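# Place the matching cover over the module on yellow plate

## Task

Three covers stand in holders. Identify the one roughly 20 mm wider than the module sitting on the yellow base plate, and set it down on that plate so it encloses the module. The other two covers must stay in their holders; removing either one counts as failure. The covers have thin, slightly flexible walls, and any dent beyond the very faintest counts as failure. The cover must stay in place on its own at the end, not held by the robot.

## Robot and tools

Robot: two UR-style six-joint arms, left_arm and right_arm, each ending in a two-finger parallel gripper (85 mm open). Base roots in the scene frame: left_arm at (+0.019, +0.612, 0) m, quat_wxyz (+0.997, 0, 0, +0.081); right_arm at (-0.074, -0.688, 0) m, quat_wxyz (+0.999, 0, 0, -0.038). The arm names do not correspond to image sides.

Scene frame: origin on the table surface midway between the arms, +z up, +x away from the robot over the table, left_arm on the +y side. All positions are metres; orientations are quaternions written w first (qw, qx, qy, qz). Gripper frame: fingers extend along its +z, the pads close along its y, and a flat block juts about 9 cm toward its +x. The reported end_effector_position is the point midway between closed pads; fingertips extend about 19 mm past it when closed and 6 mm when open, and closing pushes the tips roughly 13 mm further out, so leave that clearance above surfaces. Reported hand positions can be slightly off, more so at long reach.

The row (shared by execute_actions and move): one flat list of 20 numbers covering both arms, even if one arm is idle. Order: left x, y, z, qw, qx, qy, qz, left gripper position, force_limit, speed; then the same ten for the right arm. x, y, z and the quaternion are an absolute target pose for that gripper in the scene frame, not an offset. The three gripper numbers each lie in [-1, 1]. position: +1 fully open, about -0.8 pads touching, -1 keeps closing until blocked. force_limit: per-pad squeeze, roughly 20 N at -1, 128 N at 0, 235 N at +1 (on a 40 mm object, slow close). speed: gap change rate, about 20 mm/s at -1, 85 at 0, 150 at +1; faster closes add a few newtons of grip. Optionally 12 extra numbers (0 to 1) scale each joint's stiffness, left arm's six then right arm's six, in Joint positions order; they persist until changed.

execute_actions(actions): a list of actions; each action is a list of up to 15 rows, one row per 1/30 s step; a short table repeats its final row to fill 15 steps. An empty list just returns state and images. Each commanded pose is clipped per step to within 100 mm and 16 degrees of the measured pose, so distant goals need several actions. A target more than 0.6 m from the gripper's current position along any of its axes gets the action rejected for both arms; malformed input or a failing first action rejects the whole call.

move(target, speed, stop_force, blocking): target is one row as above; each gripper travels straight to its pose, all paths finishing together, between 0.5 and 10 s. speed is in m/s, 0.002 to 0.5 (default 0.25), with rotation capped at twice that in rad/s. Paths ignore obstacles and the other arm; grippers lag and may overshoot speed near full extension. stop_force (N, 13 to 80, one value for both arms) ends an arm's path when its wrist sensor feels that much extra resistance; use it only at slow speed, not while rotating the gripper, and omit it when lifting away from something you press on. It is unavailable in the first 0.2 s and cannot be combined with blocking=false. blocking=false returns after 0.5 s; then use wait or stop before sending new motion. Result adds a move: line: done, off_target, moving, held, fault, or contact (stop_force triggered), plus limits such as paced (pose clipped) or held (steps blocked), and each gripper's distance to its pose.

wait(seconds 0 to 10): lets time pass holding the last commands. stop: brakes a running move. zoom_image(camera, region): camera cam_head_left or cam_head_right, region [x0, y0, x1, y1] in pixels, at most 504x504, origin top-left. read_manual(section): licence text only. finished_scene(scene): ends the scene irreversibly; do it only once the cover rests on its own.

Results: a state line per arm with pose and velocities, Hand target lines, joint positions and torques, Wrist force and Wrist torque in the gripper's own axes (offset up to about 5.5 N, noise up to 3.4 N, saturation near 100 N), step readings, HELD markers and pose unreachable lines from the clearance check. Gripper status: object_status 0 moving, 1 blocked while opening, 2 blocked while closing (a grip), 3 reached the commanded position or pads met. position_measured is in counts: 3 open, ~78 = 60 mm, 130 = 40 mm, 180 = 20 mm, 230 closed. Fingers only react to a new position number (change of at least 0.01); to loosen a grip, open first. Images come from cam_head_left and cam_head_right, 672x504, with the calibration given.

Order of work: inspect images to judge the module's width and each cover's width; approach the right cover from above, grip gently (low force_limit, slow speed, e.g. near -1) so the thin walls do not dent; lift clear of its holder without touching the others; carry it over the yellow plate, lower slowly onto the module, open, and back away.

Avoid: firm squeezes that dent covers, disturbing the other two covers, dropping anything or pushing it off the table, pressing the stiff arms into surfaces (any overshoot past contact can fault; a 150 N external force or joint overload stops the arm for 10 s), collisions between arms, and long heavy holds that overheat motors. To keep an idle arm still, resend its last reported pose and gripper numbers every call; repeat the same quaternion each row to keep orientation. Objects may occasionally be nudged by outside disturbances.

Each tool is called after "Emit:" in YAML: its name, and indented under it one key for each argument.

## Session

Emit:
execute_actions:
  actions: []

Scene clock: 0.00 s.
left_arm: end_effector_position=(+0.6102, +0.0231, +0.3838) position_measured=3 object_status=3 end_effector_quat_wxyz=(+0.184, +0.717, +0.670, -0.063) end_effector_velocity=(+0.000, +0.000, -0.000) end_effector_angular_velocity=(-0.000, +0.001, +0.001) | right_arm: end_effector_position=(+0.5660, -0.0468, +0.1729) position_measured=3 object_status=3 end_effector_quat_wxyz=(-0.522, +0.804, -0.239, -0.158) end_effector_velocity=(+0.000, -0.000, -0.000) end_effector_angular_velocity=(+0.000, +0.001, -0.000)
Joint positions: left_arm=[-1.132 -1.479  1.799 -2.276 -1.638  0.655] | right_arm=[ 0.364 -1.04   2.04  -3.134 -0.5   -1.935]
Joint velocities: left_arm=[ 0.001  0.     0.    -0.001 -0.001 -0.001] | right_arm=[-0.001  0.001 -0.     0.001  0.001  0.   ]
Joint torques (N m, as the arm reports them, + toward a larger angle): no reading
Wrist force (N, on the end effector, along its own x y z axes, offset not removed): no reading
Wrist torque (N m, same axes, about the end effector's origin, offset not removed): no reading
Hand target (left_arm): +0.610, +0.023, +0.384; +0.184, +0.717, +0.670, -0.063
Hand target (right_arm): +0.566, -0.047, +0.173; -0.522, +0.804, -0.239, -0.158
Joint stiffness scale: left_arm=[1. 1. 1. 1. 1. 1.] | right_arm=[1. 1. 1. 1. 1. 1.]

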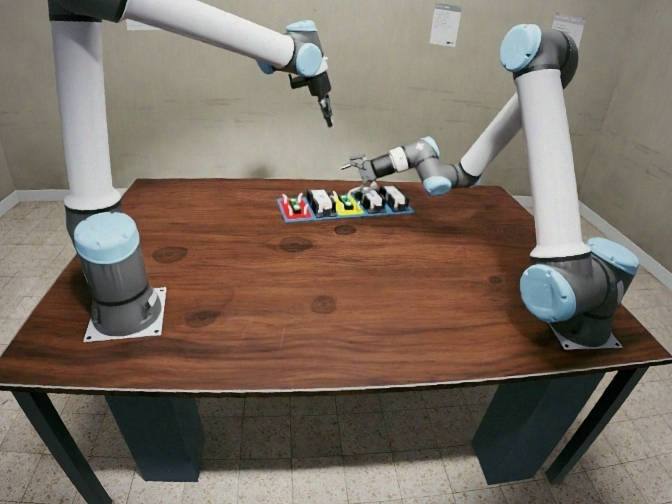

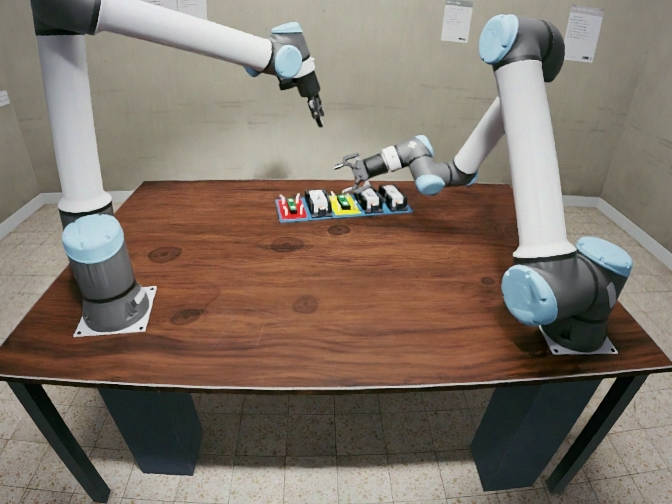

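Emit:
zoom_image:
  camera: "cam_head_left"
  region: [270, 150, 420, 230]

Emit:
zoom_image:
  camera: "cam_head_right"
  region: [270, 150, 420, 230]

Region (270, 150, 420, 230) of cam_head_left's 672x504 image, scaled by 3.360, with more detail than that image has; it fills the top 269 rows of this view, and the rest is white.

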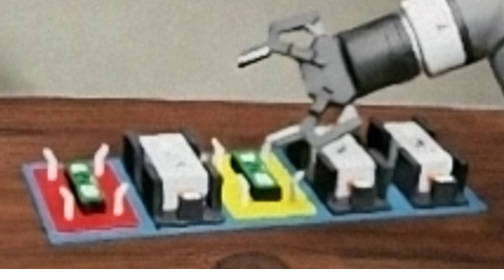

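Region (270, 150, 420, 230) of cam_head_right's 672x504 image, scaled by 3.360, with more detail than that image has; it fills the top 269 rows of this view, and the rest is white.

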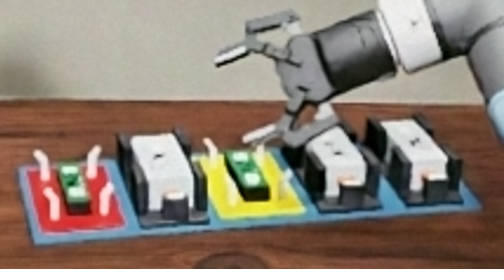

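Emit:
zoom_image:
  camera: "cam_head_right"
  region: [272, 180, 332, 230]

Emit:
zoom_image:
  camera: "cam_head_right"
  region: [315, 178, 375, 228]

Emit:
zoom_image:
  camera: "cam_head_right"
  region: [358, 175, 418, 225]

Emit:
zoom_image:
  camera: "cam_head_left"
  region: [272, 180, 332, 230]

Emit:
zoom_image:
  camera: "cam_head_left"
  region: [315, 178, 375, 228]

Emit:
zoom_image:
  camera: "cam_head_left"
  region: [358, 175, 418, 225]

Region (272, 180, 332, 230) of cam_head_right's 672x504 image, scaled by 8.400, with more detail than that image has.

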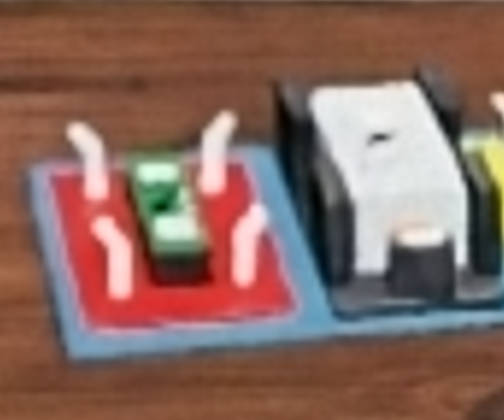

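Region (315, 178, 375, 228) of cam_head_right's 672x504 image, scaled by 8.400, with more detail than that image has.

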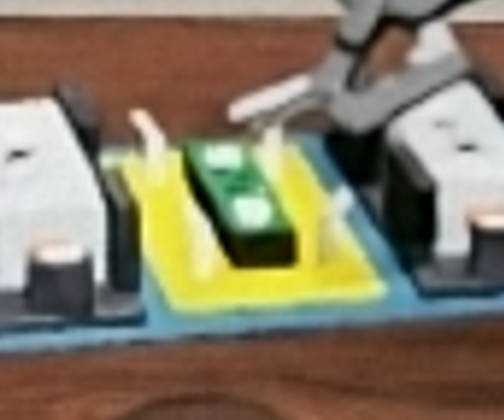

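Region (358, 175, 418, 225) of cam_head_right's 672x504 image, scaled by 8.400, with more detail than that image has.

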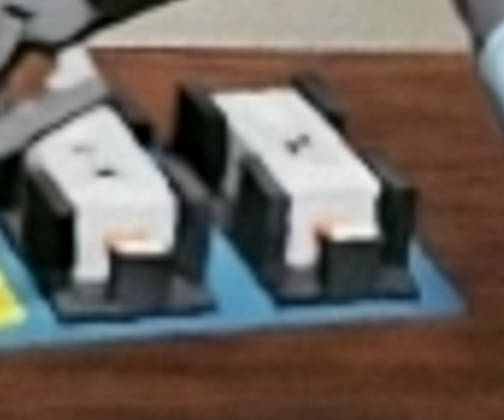

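Region (272, 180, 332, 230) of cam_head_left's 672x504 image, scaled by 8.400, with more detail than that image has.

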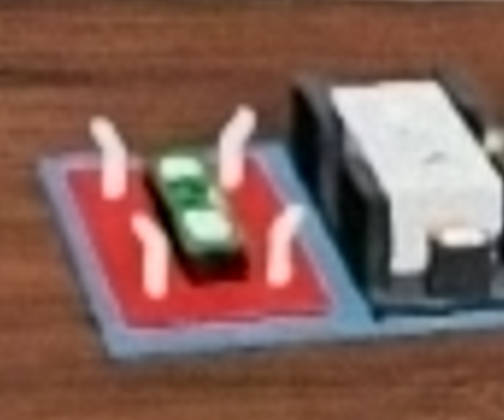

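Region (315, 178, 375, 228) of cam_head_left's 672x504 image, scaled by 8.400, with more detail than that image has.

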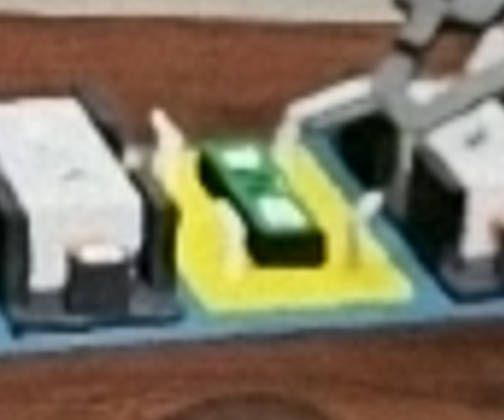

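Region (358, 175, 418, 225) of cam_head_left's 672x504 image, scaled by 8.400, with more detail than that image has.

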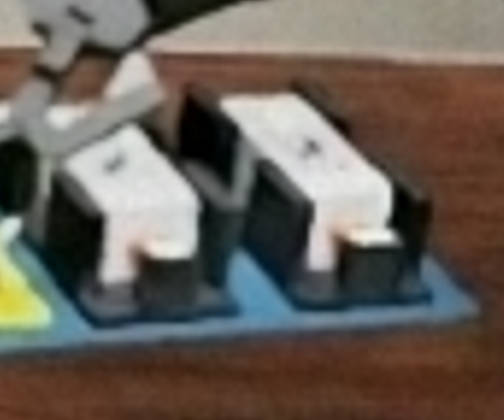

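Emit:
move:
  target: [0.690,-0.069,0.095,0,0.99588,0.09063,0,0.2,-1,0,0.816,-0.520,0.173,-0.5454,0.6975,-0.4659,0.0034,1,-1,0]
  speed: 0.4

Emit:
zoom_image:
  camera: "cam_head_right"
  region: [315, 165, 375, 225]

Emit:
zoom_image:
  camera: "cam_head_left"
  region: [317, 165, 377, 225]

Scene clock: 14.13 s.
left_arm: end_effector_position=(+0.6891, -0.0675, +0.0921) position_measured=104 object_status=3 end_effector_quat_wxyz=(-0.001, +0.996, +0.092, -0.001) end_effector_velocity=(-0.000, +0.001, -0.001) end_effector_angular_velocity=(+0.003, +0.001, -0.007) | right_arm: end_effector_position=(+0.8132, -0.5203, +0.1730) position_measured=3 object_status=3 end_effector_quat_wxyz=(-0.545, +0.697, -0.466, +0.003) end_effector_velocity=(+0.001, +0.001, -0.001) end_effector_angular_velocity=(+0.001, +0.000, +0.000)
Joint positions: left_arm=[-1.138 -0.989  1.553 -2.132 -1.573  1.983] | right_arm=[-0.237 -1.045  2.047 -3.132 -0.499 -1.938]
Joint velocities: left_arm=[ 0.     0.001 -0.     0.003  0.001  0.007] | right_arm=[ 0.001  0.002 -0.002 -0.001  0.     0.002]
Joint torques (N m, as the arm reports them, + toward a larger angle): left_arm=[ -2.6  -85.96 -48.19  -3.91   0.68   1.14] | right_arm=[ -3.26 -64.63 -32.75  -5.63   1.64  -0.97]
Wrist force (N, on the end effector, along its own x y z axes, offset not removed): left_arm=[-3.7 0.2 0.1] | right_arm=[-2.1 -0.6 0.0]
Wrist torque (N m, same axes, about the end effector's origin, offset not removed): left_arm=[0.06 0.64 0.12] | right_arm=[0.13 0.43 0.13]
Hand target (left_arm): +0.690, -0.069, +0.095; +0.000, +0.996, +0.091, -0.000
Hand target (right_arm): +0.816, -0.520, +0.173; -0.545, +0.697, -0.465, +0.004
Off the commanded pose (left_arm): 0.003 m, 0 deg.
Off the commanded pose (right_arm): 0.003 m, 0 deg.
Joint stiffness scale: left_arm=[1. 1. 1. 1. 1. 1.] | right_arm=[1. 1. 1. 1. 1. 1.]
move: done

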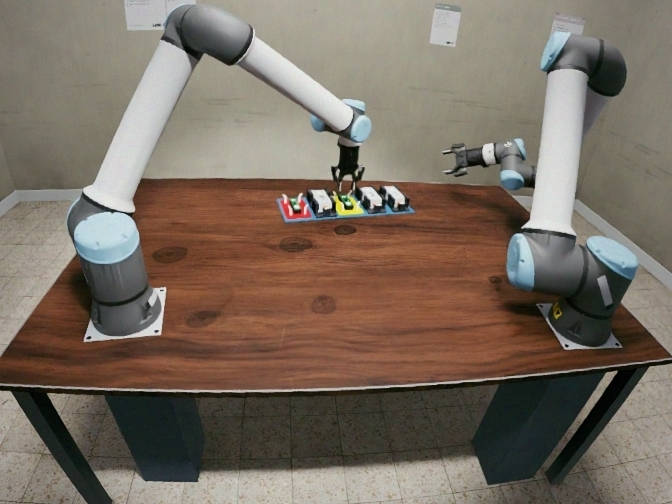

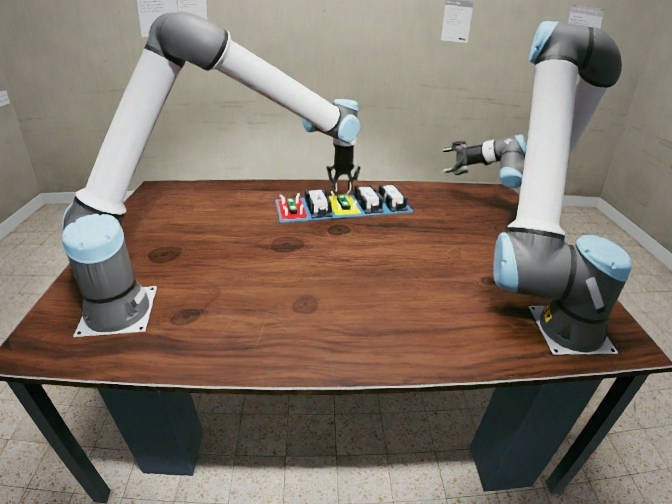

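Region (315, 165, 375, 225) of cam_head_right's 672x504 image, scaled by 8.400, with more detail than that image has.

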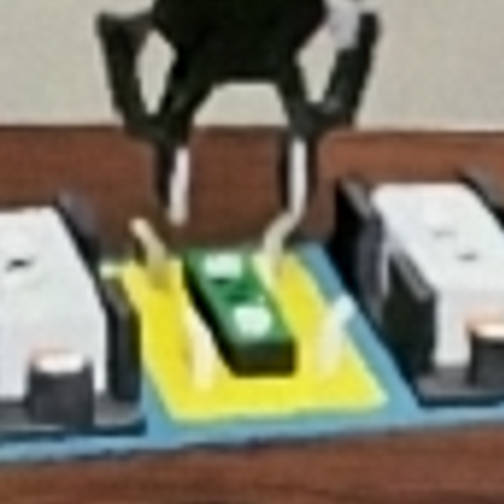

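Region (317, 165, 377, 225) of cam_head_left's 672x504 image, scaled by 8.400, with more detail than that image has.

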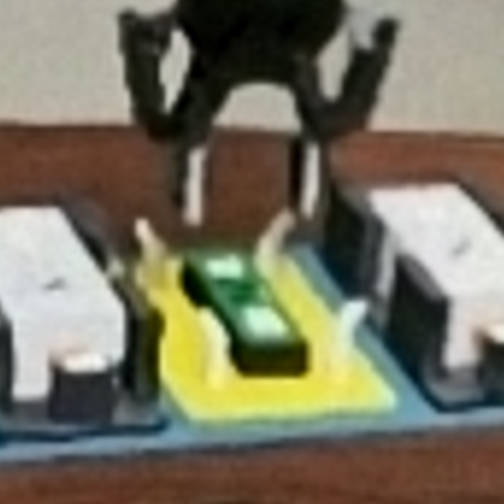

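Emit:
move:
  target: [0.6973,-0.0692,0.030,0,0.99588,0.09063,0,0.2,-1,0,0.8132,-0.5203,0.1730,-0.545,0.697,-0.466,0.003,1,-1,0]
  speed: 0.1

Emit:
zoom_image:
  camera: "cam_head_right"
  region: [315, 165, 375, 225]

Emit:
zoom_image:
  camera: "cam_head_left"
  region: [317, 165, 377, 225]

Scene clock: 17.60 s.
left_arm: end_effector_position=(+0.6959, -0.0711, +0.0309) position_measured=104 object_status=3 end_effector_quat_wxyz=(+0.000, +0.996, +0.090, -0.001) end_effector_velocity=(+0.002, -0.003, +0.000) end_effector_angular_velocity=(-0.009, -0.005, -0.002) | right_arm: end_effector_position=(+0.8133, -0.5204, +0.1729) position_measured=3 object_status=3 end_effector_quat_wxyz=(-0.545, +0.697, -0.466, +0.003) end_effector_velocity=(-0.000, +0.000, +0.000) end_effector_angular_velocity=(-0.001, +0.001, -0.000)
Joint positions: left_arm=[-1.134 -0.923  1.568 -2.215 -1.572  1.989] | right_arm=[-0.237 -1.044  2.046 -3.132 -0.499 -1.938]
Joint velocities: left_arm=[ 0.     0.002 -0.001 -0.011 -0.001  0.002] | right_arm=[ 0.    -0.001  0.     0.001 -0.001  0.   ]
Joint torques (N m, as the arm reports them, + toward a larger angle): left_arm=[  0.47 -86.82 -40.97  -5.75   0.76   0.74] | right_arm=[ -1.13 -74.26 -30.37  -4.91   2.73  -0.31]
Wrist force (N, on the end effector, along its own x y z axes, offset not removed): left_arm=[-3.7 -0.9 -1.2] | right_arm=[-2.2 -4.0 1.1]
Wrist torque (N m, same axes, about the end effector's origin, offset not removed): left_arm=[-0.24 0.58 0.17] | right_arm=[-0.61 0.44 0.10]
Hand target (left_arm): +0.697, -0.069, +0.030; -0.000, +0.996, +0.091, -0.000
Hand target (right_arm): +0.813, -0.520, +0.173; -0.545, +0.697, -0.466, +0.003
Off the commanded pose (left_arm): 0.003 m, 0 deg.
Off the commanded pose (right_arm): 0.000 m, 0 deg.
Joint stiffness scale: left_arm=[1. 1. 1. 1. 1. 1.] | right_arm=[1. 1. 1. 1. 1. 1.]
move: done

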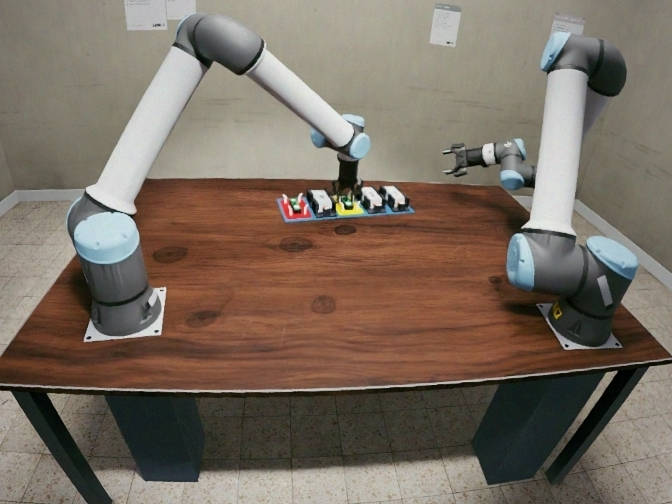

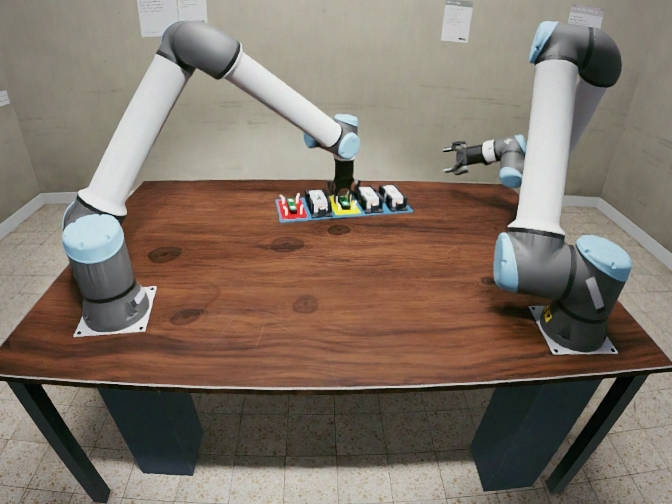

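Region (315, 165, 375, 225) of cam_head_right's 672x504 image, scaled by 8.400, with more detail than that image has.

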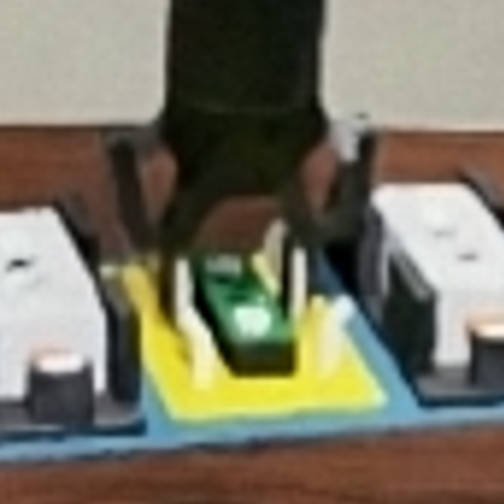

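Region (317, 165, 377, 225) of cam_head_left's 672x504 image, scaled by 8.400, with more detail than that image has.

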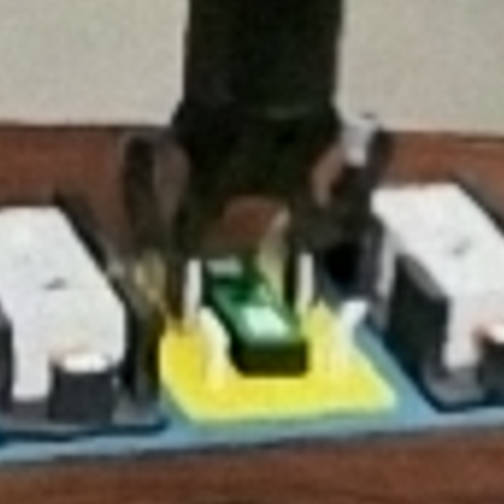

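The fingers straddle the module. Closing lightly to measure its width.

Emit:
execute_actions:
  actions:
    - [[0.6973,-0.0692,0.030,0,0.99588,0.09063,0,-1,-1,-0.7,0.8132,-0.5203,0.1730,-0.545,0.697,-0.466,0.003,1,-1,0]]

Emit:
wait:
  seconds: 0.3

Scene clock: 18.37 s.
left_arm: end_effector_position=(+0.6965, -0.0719, +0.0317) position_measured=145 object_status=0 end_effector_quat_wxyz=(+0.002, +0.996, +0.090, +0.000) end_effector_velocity=(+0.001, +0.000, +0.001) end_effector_angular_velocity=(-0.001, -0.001, +0.001) | right_arm: end_effector_position=(+0.8133, -0.5204, +0.1729) position_measured=3 object_status=3 end_effector_quat_wxyz=(-0.545, +0.697, -0.466, +0.003) end_effector_velocity=(+0.000, -0.000, +0.000) end_effector_angular_velocity=(+0.001, +0.000, +0.000)
Joint positions: left_arm=[-1.134 -0.923  1.568 -2.219 -1.572  1.989] | right_arm=[-0.237 -1.044  2.046 -3.132 -0.499 -1.938]
Joint velocities: left_arm=[ 0.001 -0.001 -0.001  0.001  0.001 -0.   ] | right_arm=[-0.    -0.    -0.     0.001  0.     0.   ]
Joint torques (N m, as the arm reports them, + toward a larger angle): left_arm=[ -0.74 -88.11 -40.85  -4.74   0.61   0.91] | right_arm=[ -1.43 -77.92 -29.5   -4.92   2.08  -0.23]
Wrist force (N, on the end effector, along its own x y z axes, offset not removed): left_arm=[-3.2 3.3 -2.0] | right_arm=[-2.7 -3.6 0.1]
Wrist torque (N m, same axes, about the end effector's origin, offset not removed): left_arm=[0.25 0.40 0.10] | right_arm=[-0.47 0.58 0.08]
Hand target (left_arm): +0.697, -0.069, +0.030; -0.000, +0.996, +0.091, -0.000
Hand target (right_arm): +0.813, -0.520, +0.173; -0.545, +0.697, -0.466, +0.003
Off the commanded pose (left_arm): 0.003 m, 0 deg.
Off the commanded pose (right_arm): 0.000 m, 0 deg.
Joint stiffness scale: left_arm=[1. 1. 1. 1. 1. 1.] | right_arm=[1. 1. 1. 1. 1. 1.]
Step readings (end_effector_position):
0: left_arm (+0.6961, -0.0713, +0.0310) | right_arm (+0.8133, -0.5204, +0.1729)
1: left_arm (+0.6961, -0.0713, +0.0310) | right_arm (+0.8133, -0.5204, +0.1729)
2: left_arm (+0.6961, -0.0713, +0.0311) | right_arm (+0.8133, -0.5204, +0.1729)
4: left_arm (+0.6961, -0.0713, +0.0311) | right_arm (+0.8133, -0.5204, +0.1729)
8: left_arm (+0.6961, -0.0713, +0.0311) | right_arm (+0.8133, -0.5204, +0.1729)
15: end_effector_position above

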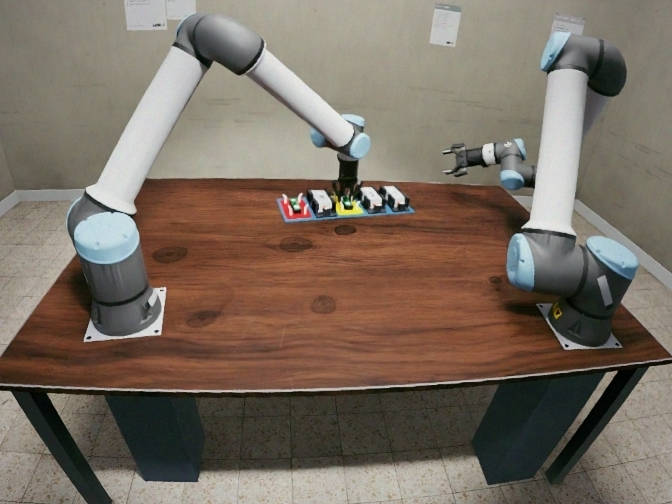

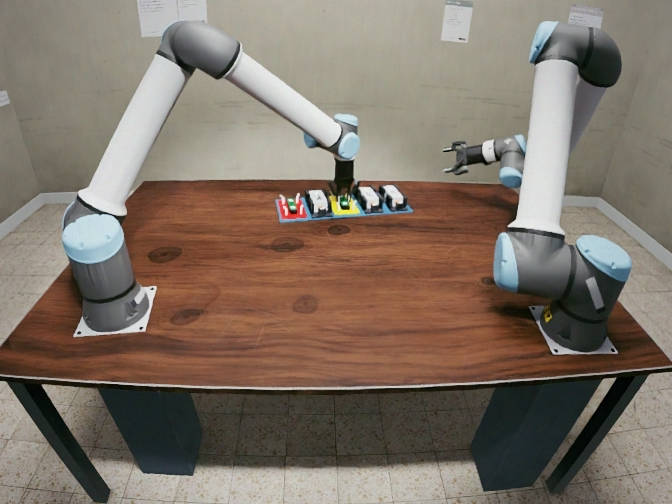

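Scene clock: 18.67 s.
left_arm: end_effector_position=(+0.6965, -0.0719, +0.0317) position_measured=146 object_status=2 end_effector_quat_wxyz=(+0.002, +0.996, +0.090, +0.000) end_effector_velocity=(+0.001, +0.000, -0.001) end_effector_angular_velocity=(+0.000, -0.001, +0.000) | right_arm: end_effector_position=(+0.8133, -0.5204, +0.1729) position_measured=3 object_status=3 end_effector_quat_wxyz=(-0.545, +0.697, -0.466, +0.003) end_effector_velocity=(-0.000, +0.001, -0.000) end_effector_angular_velocity=(-0.000, +0.001, +0.000)
Joint positions: left_arm=[-1.134 -0.923  1.568 -2.219 -1.572  1.989] | right_arm=[-0.237 -1.044  2.046 -3.132 -0.499 -1.938]
Joint velocities: left_arm=[ 0.001  0.001  0.    -0.001  0.001  0.   ] | right_arm=[ 0.001 -0.001  0.     0.001 -0.001  0.   ]
Joint torques (N m, as the arm reports them, + toward a larger angle): left_arm=[  0.06 -87.03 -41.24  -4.48   0.8    0.64] | right_arm=[ -2.65 -74.33 -28.3   -5.22   2.2   -0.38]
Wrist force (N, on the end effector, along its own x y z axes, offset not removed): left_arm=[-2.0 -0.7 -1.9] | right_arm=[-1.0 -4.9 4.0]
Wrist torque (N m, same axes, about the end effector's origin, offset not removed): left_arm=[-0.25 0.30 0.10] | right_arm=[-0.77 0.24 0.12]
Hand target (left_arm): +0.697, -0.069, +0.030; -0.000, +0.996, +0.091, -0.000
Hand target (right_arm): +0.813, -0.520, +0.173; -0.545, +0.697, -0.466, +0.003
Off the commanded pose (left_arm): 0.003 m, 0 deg.
Off the commanded pose (right_arm): 0.000 m, 0 deg.
Joint stiffness scale: left_arm=[1. 1. 1. 1. 1. 1.] | right_arm=[1. 1. 1. 1. 1. 1.]
wait: 0.30 s; at rest by 0.17 s

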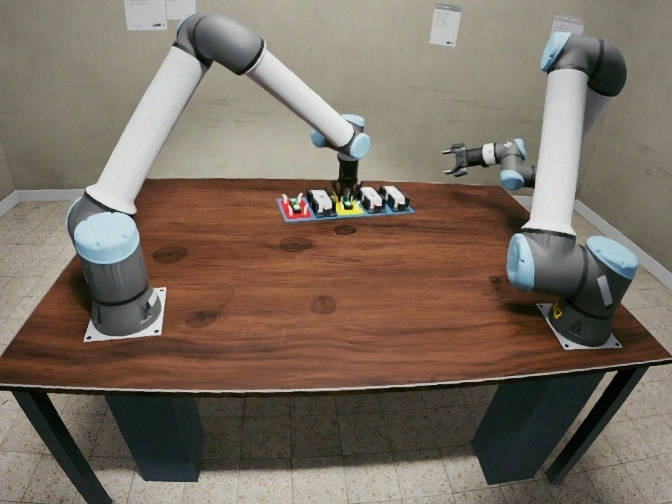

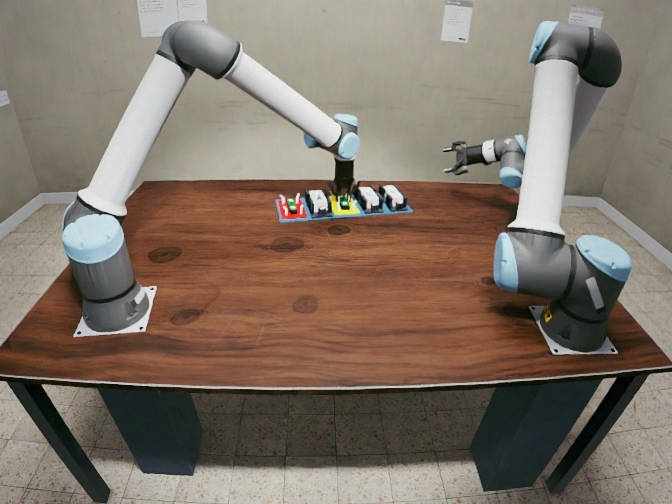

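Emit:
zoom_image:
  camera: "cam_head_right"
  region: [325, 185, 365, 222]

Emit:
zoom_image:
  camera: "cam_head_left"
  region: [328, 185, 368, 222]

Emit:
zoom_image:
  camera: "cam_head_right"
  region: [298, 185, 338, 222]

Emit:
zoom_image:
  camera: "cam_head_left"
  region: [301, 185, 341, 222]

Region (325, 185, 365, 222) of cam_head_right's 672x504 image, scaled by 12.600, with more detail than that image has; it fills the top 466 rows of this view, and the rest is white.

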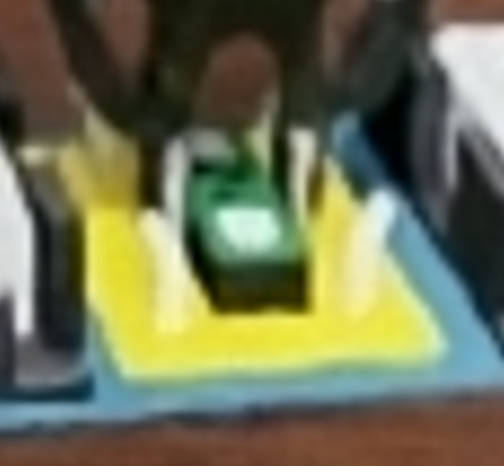

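Region (328, 185, 368, 222) of cam_head_left's 672x504 image, scaled by 12.600, with more detail than that image has; it fills the top 466 rows of this view, and the rest is white.

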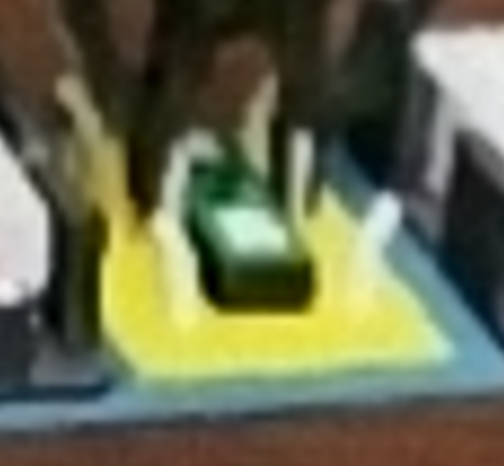

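Region (298, 185, 338, 222) of cam_head_right's 672x504 image, scaled by 12.600, with more detail than that image has; it fills the top 466 rows of this view, and the rest is white.

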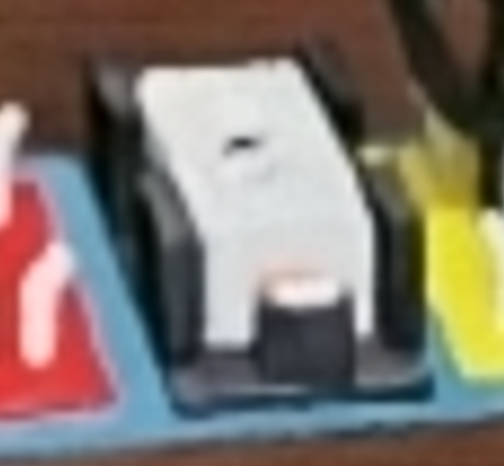

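Region (301, 185, 341, 222) of cam_head_left's 672x504 image, scaled by 12.600, with more detail than that image has; it fills the top 466 rows of this view, and the rest is white.

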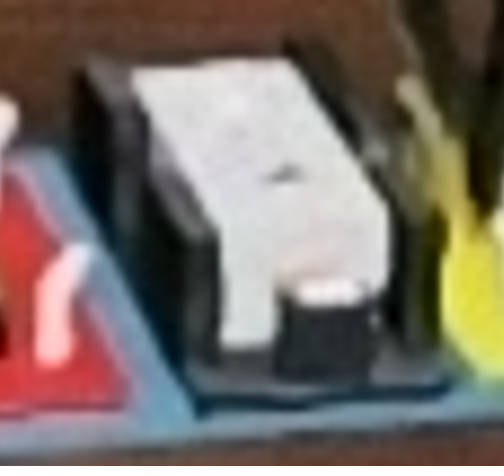

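Emit:
execute_actions:
  actions:
    - [[0.6973,-0.0692,0.030,0,0.99588,0.09063,0,0.7,-1,0.6,0.8132,-0.5203,0.1730,-0.545,0.697,-0.466,0.003,1,-1,0],[0.6973,-0.0692,0.030,0,0.99588,0.09063,0,0.7,-1,0.6,0.8132,-0.5203,0.1730,-0.545,0.697,-0.466,0.003,1,-1,0],[0.6973,-0.0692,0.030,0,0.99588,0.09063,0,0.7,-1,0.6,0.8132,-0.5203,0.1730,-0.545,0.697,-0.466,0.003,1,-1,0],[0.6973,-0.0692,0.0301,0,0.99588,0.09063,0,0.7,-1,0.6,0.8132,-0.5203,0.1730,-0.545,0.697,-0.466,0.003,1,-1,0],[0.6973,-0.0692,0.0310,0,0.99588,0.09063,0,0.7,-1,0.6,0.8132,-0.5203,0.1730,-0.545,0.697,-0.466,0.003,1,-1,0],[0.6973,-0.0692,0.0329,0,0.99588,0.09063,0,0.7,-1,0.6,0.8132,-0.5203,0.1730,-0.545,0.697,-0.466,0.003,1,-1,0],[0.6973,-0.0692,0.0361,0,0.99588,0.09063,0,0.7,-1,0.6,0.8132,-0.5203,0.1730,-0.545,0.697,-0.466,0.003,1,-1,0],[0.6973,-0.0692,0.0405,0,0.99588,0.09063,0,0.7,-1,0.6,0.8132,-0.5203,0.1730,-0.545,0.697,-0.466,0.003,1,-1,0],[0.6973,-0.0692,0.0459,0,0.99588,0.09063,0,0.7,-1,0.6,0.8132,-0.5203,0.1730,-0.545,0.697,-0.466,0.003,1,-1,0],[0.6973,-0.0692,0.0519,0,0.99588,0.09063,0,0.7,-1,0.6,0.8132,-0.5203,0.1730,-0.545,0.697,-0.466,0.003,1,-1,0],[0.6973,-0.0692,0.0581,0,0.99588,0.09063,0,0.7,-1,0.6,0.8132,-0.5203,0.1730,-0.545,0.697,-0.466,0.003,1,-1,0],[0.6972,-0.0689,0.0641,0,0.99588,0.09063,0,0.7,-1,0.6,0.8132,-0.5203,0.1730,-0.545,0.697,-0.466,0.003,1,-1,0],[0.6971,-0.0683,0.0695,0,0.99588,0.09063,0,0.7,-1,0.6,0.8132,-0.5203,0.1730,-0.545,0.697,-0.466,0.003,1,-1,0],[0.6969,-0.0672,0.0739,0,0.99588,0.09063,0,0.7,-1,0.6,0.8132,-0.5203,0.1730,-0.545,0.697,-0.466,0.003,1,-1,0],[0.6966,-0.0655,0.0771,0,0.99588,0.09063,0,0.7,-1,0.6,0.8132,-0.5203,0.1730,-0.545,0.697,-0.466,0.003,1,-1,0]]
    - [[0.6962,-0.0631,0.0790,0,0.99588,0.09063,0,0.7,-1,0.6,0.8132,-0.5203,0.1730,-0.545,0.697,-0.466,0.003,1,-1,0],[0.6957,-0.0601,0.0799,0,0.99588,0.09063,0,0.7,-1,0.6,0.8132,-0.5203,0.1730,-0.545,0.697,-0.466,0.003,1,-1,0],[0.6950,-0.0564,0.0800,0,0.99588,0.09063,0,0.7,-1,0.6,0.8132,-0.5203,0.1730,-0.545,0.697,-0.466,0.003,1,-1,0],[0.6942,-0.0520,0.0800,0,0.99588,0.09063,0,0.7,-1,0.6,0.8132,-0.5203,0.1730,-0.545,0.697,-0.466,0.003,1,-1,0],[0.6933,-0.0471,0.0800,0,0.99588,0.09063,0,0.7,-1,0.6,0.8132,-0.5203,0.1730,-0.545,0.697,-0.466,0.003,1,-1,0],[0.6924,-0.0416,0.0800,0,0.99588,0.09063,0,0.7,-1,0.6,0.8132,-0.5203,0.1730,-0.545,0.697,-0.466,0.003,1,-1,0],[0.6913,-0.0357,0.0800,0,0.99588,0.09063,0,0.7,-1,0.6,0.8132,-0.5203,0.1730,-0.545,0.697,-0.466,0.003,1,-1,0],[0.6902,-0.0295,0.0800,0,0.99588,0.09063,0,0.7,-1,0.6,0.8132,-0.5203,0.1730,-0.545,0.697,-0.466,0.003,1,-1,0],[0.6890,-0.0231,0.0800,0,0.99588,0.09063,0,0.7,-1,0.6,0.8132,-0.5203,0.1730,-0.545,0.697,-0.466,0.003,1,-1,0],[0.6879,-0.0165,0.0800,0,0.99588,0.09063,0,0.7,-1,0.6,0.8132,-0.5203,0.1730,-0.545,0.697,-0.466,0.003,1,-1,0],[0.6867,-0.0099,0.0800,0,0.99588,0.09063,0,0.7,-1,0.6,0.8132,-0.5203,0.1730,-0.545,0.697,-0.466,0.003,1,-1,0],[0.6855,-0.0035,0.0800,0,0.99588,0.09063,0,0.7,-1,0.6,0.8132,-0.5203,0.1730,-0.545,0.697,-0.466,0.003,1,-1,0],[0.6844,0.0027,0.0800,0,0.99588,0.09063,0,0.7,-1,0.6,0.8132,-0.5203,0.1730,-0.545,0.697,-0.466,0.003,1,-1,0],[0.6833,0.0086,0.0800,0,0.99588,0.09063,0,0.7,-1,0.6,0.8132,-0.5203,0.1730,-0.545,0.697,-0.466,0.003,1,-1,0],[0.6824,0.0141,0.0800,0,0.99588,0.09063,0,0.7,-1,0.6,0.8132,-0.5203,0.1730,-0.545,0.697,-0.466,0.003,1,-1,0]]
    - [[0.6815,0.0190,0.0800,0,0.99588,0.09063,0,0.7,-1,0.6,0.8132,-0.5203,0.1730,-0.545,0.697,-0.466,0.003,1,-1,0],[0.6807,0.0234,0.0800,0,0.99588,0.09063,0,0.7,-1,0.6,0.8132,-0.5203,0.1730,-0.545,0.697,-0.466,0.003,1,-1,0],[0.6800,0.0271,0.0800,0,0.99588,0.09063,0,0.7,-1,0.6,0.8132,-0.5203,0.1730,-0.545,0.697,-0.466,0.003,1,-1,0],[0.6795,0.0301,0.0800,0,0.99588,0.09063,0,0.7,-1,0.6,0.8132,-0.5203,0.1730,-0.545,0.697,-0.466,0.003,1,-1,0],[0.6791,0.0325,0.0800,0,0.99588,0.09063,0,0.7,-1,0.6,0.8132,-0.5203,0.1730,-0.545,0.697,-0.466,0.003,1,-1,0],[0.6788,0.0342,0.0800,0,0.99588,0.09063,0,0.7,-1,0.6,0.8132,-0.5203,0.1730,-0.545,0.697,-0.466,0.003,1,-1,0],[0.6786,0.0353,0.0798,0,0.99588,0.09063,0,0.7,-1,0.6,0.8132,-0.5203,0.1730,-0.545,0.697,-0.466,0.003,1,-1,0],[0.6785,0.0359,0.0793,0,0.99588,0.09063,0,0.7,-1,0.6,0.8132,-0.5203,0.1730,-0.545,0.697,-0.466,0.003,1,-1,0],[0.6784,0.0362,0.0784,0,0.99588,0.09063,0,0.7,-1,0.6,0.8132,-0.5203,0.1730,-0.545,0.697,-0.466,0.003,1,-1,0],[0.6784,0.0362,0.0772,0,0.99588,0.09063,0,0.7,-1,0.6,0.8132,-0.5203,0.1730,-0.545,0.697,-0.466,0.003,1,-1,0],[0.6784,0.0362,0.0754,0,0.99588,0.09063,0,0.7,-1,0.6,0.8132,-0.5203,0.1730,-0.545,0.697,-0.466,0.003,1,-1,0],[0.6784,0.0362,0.0733,0,0.99588,0.09063,0,0.7,-1,0.6,0.8132,-0.5203,0.1730,-0.545,0.697,-0.466,0.003,1,-1,0],[0.6784,0.0362,0.0707,0,0.99588,0.09063,0,0.7,-1,0.6,0.8132,-0.5203,0.1730,-0.545,0.697,-0.466,0.003,1,-1,0],[0.6784,0.0362,0.0677,0,0.99588,0.09063,0,0.7,-1,0.6,0.8132,-0.5203,0.1730,-0.545,0.697,-0.466,0.003,1,-1,0],[0.6784,0.0362,0.0644,0,0.99588,0.09063,0,0.7,-1,0.6,0.8132,-0.5203,0.1730,-0.545,0.697,-0.466,0.003,1,-1,0]]
    - [[0.6784,0.0362,0.0610,0,0.99588,0.09063,0,0.7,-1,0.6,0.8132,-0.5203,0.1730,-0.545,0.697,-0.466,0.003,1,-1,0],[0.6784,0.0362,0.0573,0,0.99588,0.09063,0,0.7,-1,0.6,0.8132,-0.5203,0.1730,-0.545,0.697,-0.466,0.003,1,-1,0],[0.6784,0.0362,0.0537,0,0.99588,0.09063,0,0.7,-1,0.6,0.8132,-0.5203,0.1730,-0.545,0.697,-0.466,0.003,1,-1,0],[0.6784,0.0362,0.0500,0,0.99588,0.09063,0,0.7,-1,0.6,0.8132,-0.5203,0.1730,-0.545,0.697,-0.466,0.003,1,-1,0],[0.6784,0.0362,0.0466,0,0.99588,0.09063,0,0.7,-1,0.6,0.8132,-0.5203,0.1730,-0.545,0.697,-0.466,0.003,1,-1,0],[0.6784,0.0362,0.0433,0,0.99588,0.09063,0,0.7,-1,0.6,0.8132,-0.5203,0.1730,-0.545,0.697,-0.466,0.003,1,-1,0],[0.6784,0.0362,0.0403,0,0.99588,0.09063,0,0.7,-1,0.6,0.8132,-0.5203,0.1730,-0.545,0.697,-0.466,0.003,1,-1,0],[0.6784,0.0362,0.0377,0,0.99588,0.09063,0,0.7,-1,0.6,0.8132,-0.5203,0.1730,-0.545,0.697,-0.466,0.003,1,-1,0],[0.6784,0.0362,0.0356,0,0.99588,0.09063,0,0.7,-1,0.6,0.8132,-0.5203,0.1730,-0.545,0.697,-0.466,0.003,1,-1,0],[0.6784,0.0362,0.0338,0,0.99588,0.09063,0,0.7,-1,0.6,0.8132,-0.5203,0.1730,-0.545,0.697,-0.466,0.003,1,-1,0],[0.6784,0.0362,0.0326,0,0.99588,0.09063,0,0.7,-1,0.6,0.8132,-0.5203,0.1730,-0.545,0.697,-0.466,0.003,1,-1,0],[0.6784,0.0362,0.0317,0,0.99588,0.09063,0,0.7,-1,0.6,0.8132,-0.5203,0.1730,-0.545,0.697,-0.466,0.003,1,-1,0],[0.6784,0.0362,0.0312,0,0.99588,0.09063,0,0.7,-1,0.6,0.8132,-0.5203,0.1730,-0.545,0.697,-0.466,0.003,1,-1,0],[0.6784,0.0362,0.0310,0,0.99588,0.09063,0,0.7,-1,0.6,0.8132,-0.5203,0.1730,-0.545,0.697,-0.466,0.003,1,-1,0],[0.6784,0.0362,0.0310,0,0.99588,0.09063,0,0.45,-1,0,0.8132,-0.5203,0.1730,-0.545,0.697,-0.466,0.003,1,-1,0]]

Emit:
wait:
  seconds: 0.35

Emit:
zoom_image:
  camera: "cam_head_right"
  region: [298, 185, 338, 222]

Emit:
zoom_image:
  camera: "cam_head_left"
  region: [301, 185, 341, 222]

Scene clock: 30.20 s.
left_arm: end_effector_position=(+0.6776, +0.0357, +0.0373) position_measured=41 object_status=0 end_effector_quat_wxyz=(-0.001, +0.996, +0.091, -0.001) end_effector_velocity=(-0.005, +0.007, -0.074) end_effector_angular_velocity=(+0.022, +0.017, -0.002) | right_arm: end_effector_position=(+0.8133, -0.5204, +0.1729) position_measured=3 object_status=3 end_effector_quat_wxyz=(-0.545, +0.697, -0.466, +0.003) end_effector_velocity=(-0.000, -0.000, -0.000) end_effector_angular_velocity=(+0.000, +0.001, -0.000)
Joint positions: left_arm=[-1.082 -1.041  1.762 -2.288 -1.572  2.041] | right_arm=[-0.237 -1.044  2.046 -3.132 -0.499 -1.938]
Joint velocities: left_arm=[-0.     0.077  0.032 -0.081  0.     0.002] | right_arm=[-0.  0.  0. -0.  0.  0.]
Joint torques (N m, as the arm reports them, + toward a larger angle): left_arm=[ -0.18 -79.54 -37.79  -6.25   0.44   0.83] | right_arm=[ -1.85 -76.08 -28.51  -5.04   2.12   0.12]
Wrist force (N, on the end effector, along its own x y z axes, offset not removed): left_arm=[-2.5 -0.5 1.0] | right_arm=[-1.8 -3.0 0.0]
Wrist torque (N m, same axes, about the end effector's origin, offset not removed): left_arm=[-0.18 0.37 0.13] | right_arm=[-0.40 0.35 0.18]
Hand target (left_arm): +0.678, +0.036, +0.031; -0.000, +0.996, +0.091, -0.000
Hand target (right_arm): +0.813, -0.520, +0.173; -0.545, +0.697, -0.466, +0.003
Off the commanded pose (left_arm): 0.006 m, 0 deg.
Off the commanded pose (right_arm): 0.000 m, 0 deg.
Joint stiffness scale: left_arm=[1. 1. 1. 1. 1. 1.] | right_arm=[1. 1. 1. 1. 1. 1.]
Step readings (end_effector_position; steps 1 to 15: 1st action; 16 to 30: 2nd action; 31 to 45: 3rd action; 46 to 60: 4th action):
0: left_arm (+0.6965, -0.0719, +0.0317) | right_arm (+0.8133, -0.5204, +0.1729)
1: left_arm (+0.6965, -0.0719, +0.0317) | right_arm (+0.8133, -0.5204, +0.1729)
2: left_arm (+0.6965, -0.0719, +0.0317) | right_arm (+0.8133, -0.5204, +0.1729)
4: left_arm (+0.6965, -0.0719, +0.0317) | right_arm (+0.8133, -0.5204, +0.1729)
8: left_arm (+0.6964, -0.0717, +0.0316) | right_arm (+0.8133, -0.5204, +0.1729)
15: left_arm (+0.6932, -0.0671, +0.0400) | right_arm (+0.8133, -0.5204, +0.1729)
16: left_arm (+0.6929, -0.0666, +0.0442) | right_arm (+0.8133, -0.5204, +0.1729)
17: left_arm (+0.6928, -0.0663, +0.0492) | right_arm (+0.8133, -0.5204, +0.1729)
19: left_arm (+0.6930, -0.0659, +0.0603) | right_arm (+0.8133, -0.5204, +0.1729)
23: left_arm (+0.6947, -0.0626, +0.0809) | right_arm (+0.8133, -0.5204, +0.1729)
30: left_arm (+0.6890, -0.0265, +0.0841) | right_arm (+0.8133, -0.5204, +0.1729)
31: left_arm (+0.6878, -0.0195, +0.0826) | right_arm (+0.8133, -0.5204, +0.1729)
32: left_arm (+0.6867, -0.0126, +0.0812) | right_arm (+0.8133, -0.5204, +0.1729)
34: left_arm (+0.6847, +0.0005, +0.0791) | right_arm (+0.8133, -0.5204, +0.1729)
38: left_arm (+0.6819, +0.0207, +0.0788) | right_arm (+0.8133, -0.5204, +0.1729)
45: left_arm (+0.6804, +0.0321, +0.0803) | right_arm (+0.8133, -0.5204, +0.1729)
46: left_arm (+0.6802, +0.0323, +0.0794) | right_arm (+0.8133, -0.5204, +0.1729)
47: left_arm (+0.6801, +0.0324, +0.0782) | right_arm (+0.8133, -0.5204, +0.1729)
49: left_arm (+0.6799, +0.0326, +0.0747) | right_arm (+0.8133, -0.5204, +0.1729)
53: left_arm (+0.6795, +0.0332, +0.0626) | right_arm (+0.8133, -0.5204, +0.1729)
60: end_effector_position above

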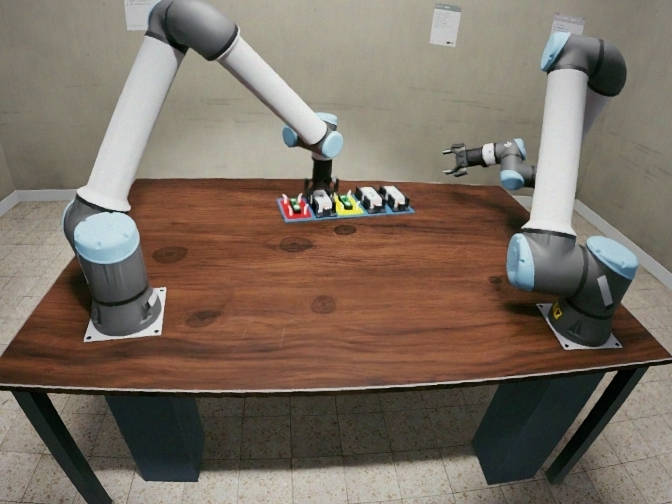

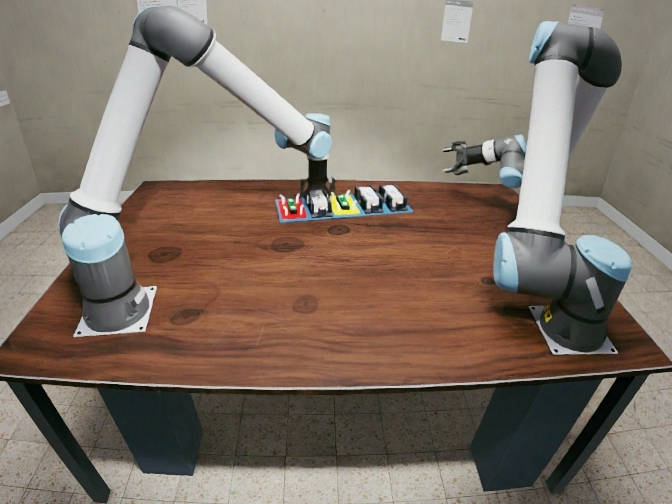

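Scene clock: 30.57 s.
left_arm: end_effector_position=(+0.6783, +0.0348, +0.0324) position_measured=72 object_status=0 end_effector_quat_wxyz=(+0.000, +0.996, +0.091, -0.000) end_effector_velocity=(+0.001, -0.002, +0.002) end_effector_angular_velocity=(-0.005, -0.004, -0.001) | right_arm: end_effector_position=(+0.8133, -0.5204, +0.1729) position_measured=3 object_status=3 end_effector_quat_wxyz=(-0.545, +0.697, -0.466, +0.003) end_effector_velocity=(+0.000, +0.000, +0.000) end_effector_angular_velocity=(+0.000, -0.001, +0.001)
Joint positions: left_arm=[-1.082 -1.035  1.764 -2.3   -1.572  2.041] | right_arm=[-0.237 -1.044  2.046 -3.132 -0.499 -1.938]
Joint velocities: left_arm=[-0.001 -0.001 -0.    -0.004 -0.     0.   ] | right_arm=[ 0.     0.    -0.001 -0.     0.     0.   ]
Joint torques (N m, as the arm reports them, + toward a larger angle): left_arm=[ -1.59 -77.45 -37.61  -5.9    0.64   0.81] | right_arm=[ -5.33 -73.66 -29.1   -5.25   1.7   -0.45]
Wrist force (N, on the end effector, along its own x y z axes, offset not removed): left_arm=[-2.5 -0.5 0.6] | right_arm=[-2.1 -1.8 0.8]
Wrist torque (N m, same axes, about the end effector's origin, offset not removed): left_arm=[-0.11 0.41 0.09] | right_arm=[-0.26 0.48 0.13]
Hand target (left_arm): +0.678, +0.036, +0.031; -0.000, +0.996, +0.091, -0.000
Hand target (right_arm): +0.813, -0.520, +0.173; -0.545, +0.697, -0.466, +0.003
Off the commanded pose (left_arm): 0.002 m, 0 deg.
Off the commanded pose (right_arm): 0.000 m, 0 deg.
Joint stiffness scale: left_arm=[1. 1. 1. 1. 1. 1.] | right_arm=[1. 1. 1. 1. 1. 1.]
wait: 0.37 s; no rest

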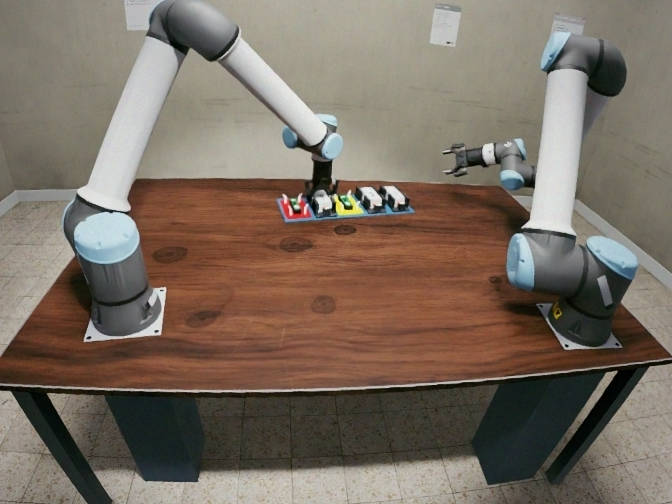

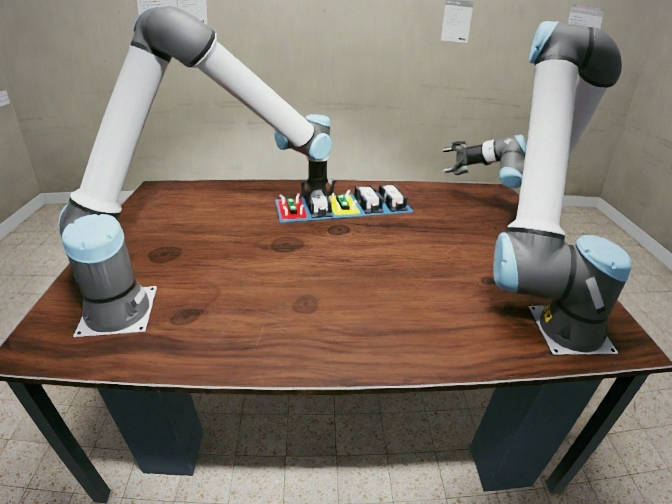

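Region (298, 185, 338, 222) of cam_head_right's 672x504 image, scaled by 12.600, with more detail than that image has; it fills the top 466 rows of this view, and the rest is white.

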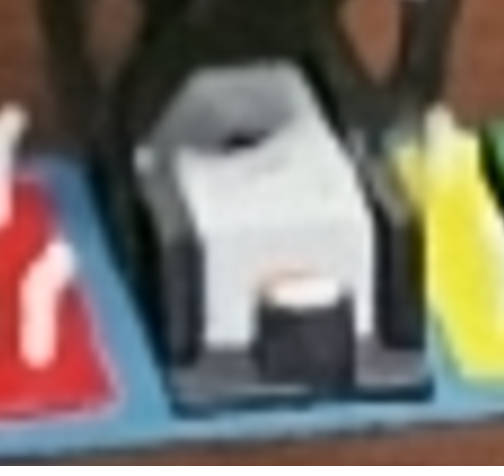

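Region (301, 185, 341, 222) of cam_head_left's 672x504 image, scaled by 12.600, with more detail than that image has; it fills the top 466 rows of this view, and the rest is white.

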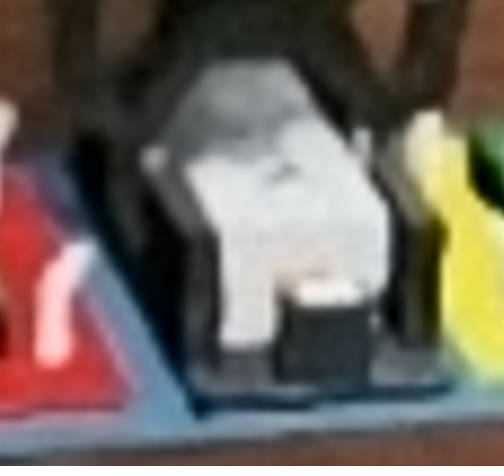

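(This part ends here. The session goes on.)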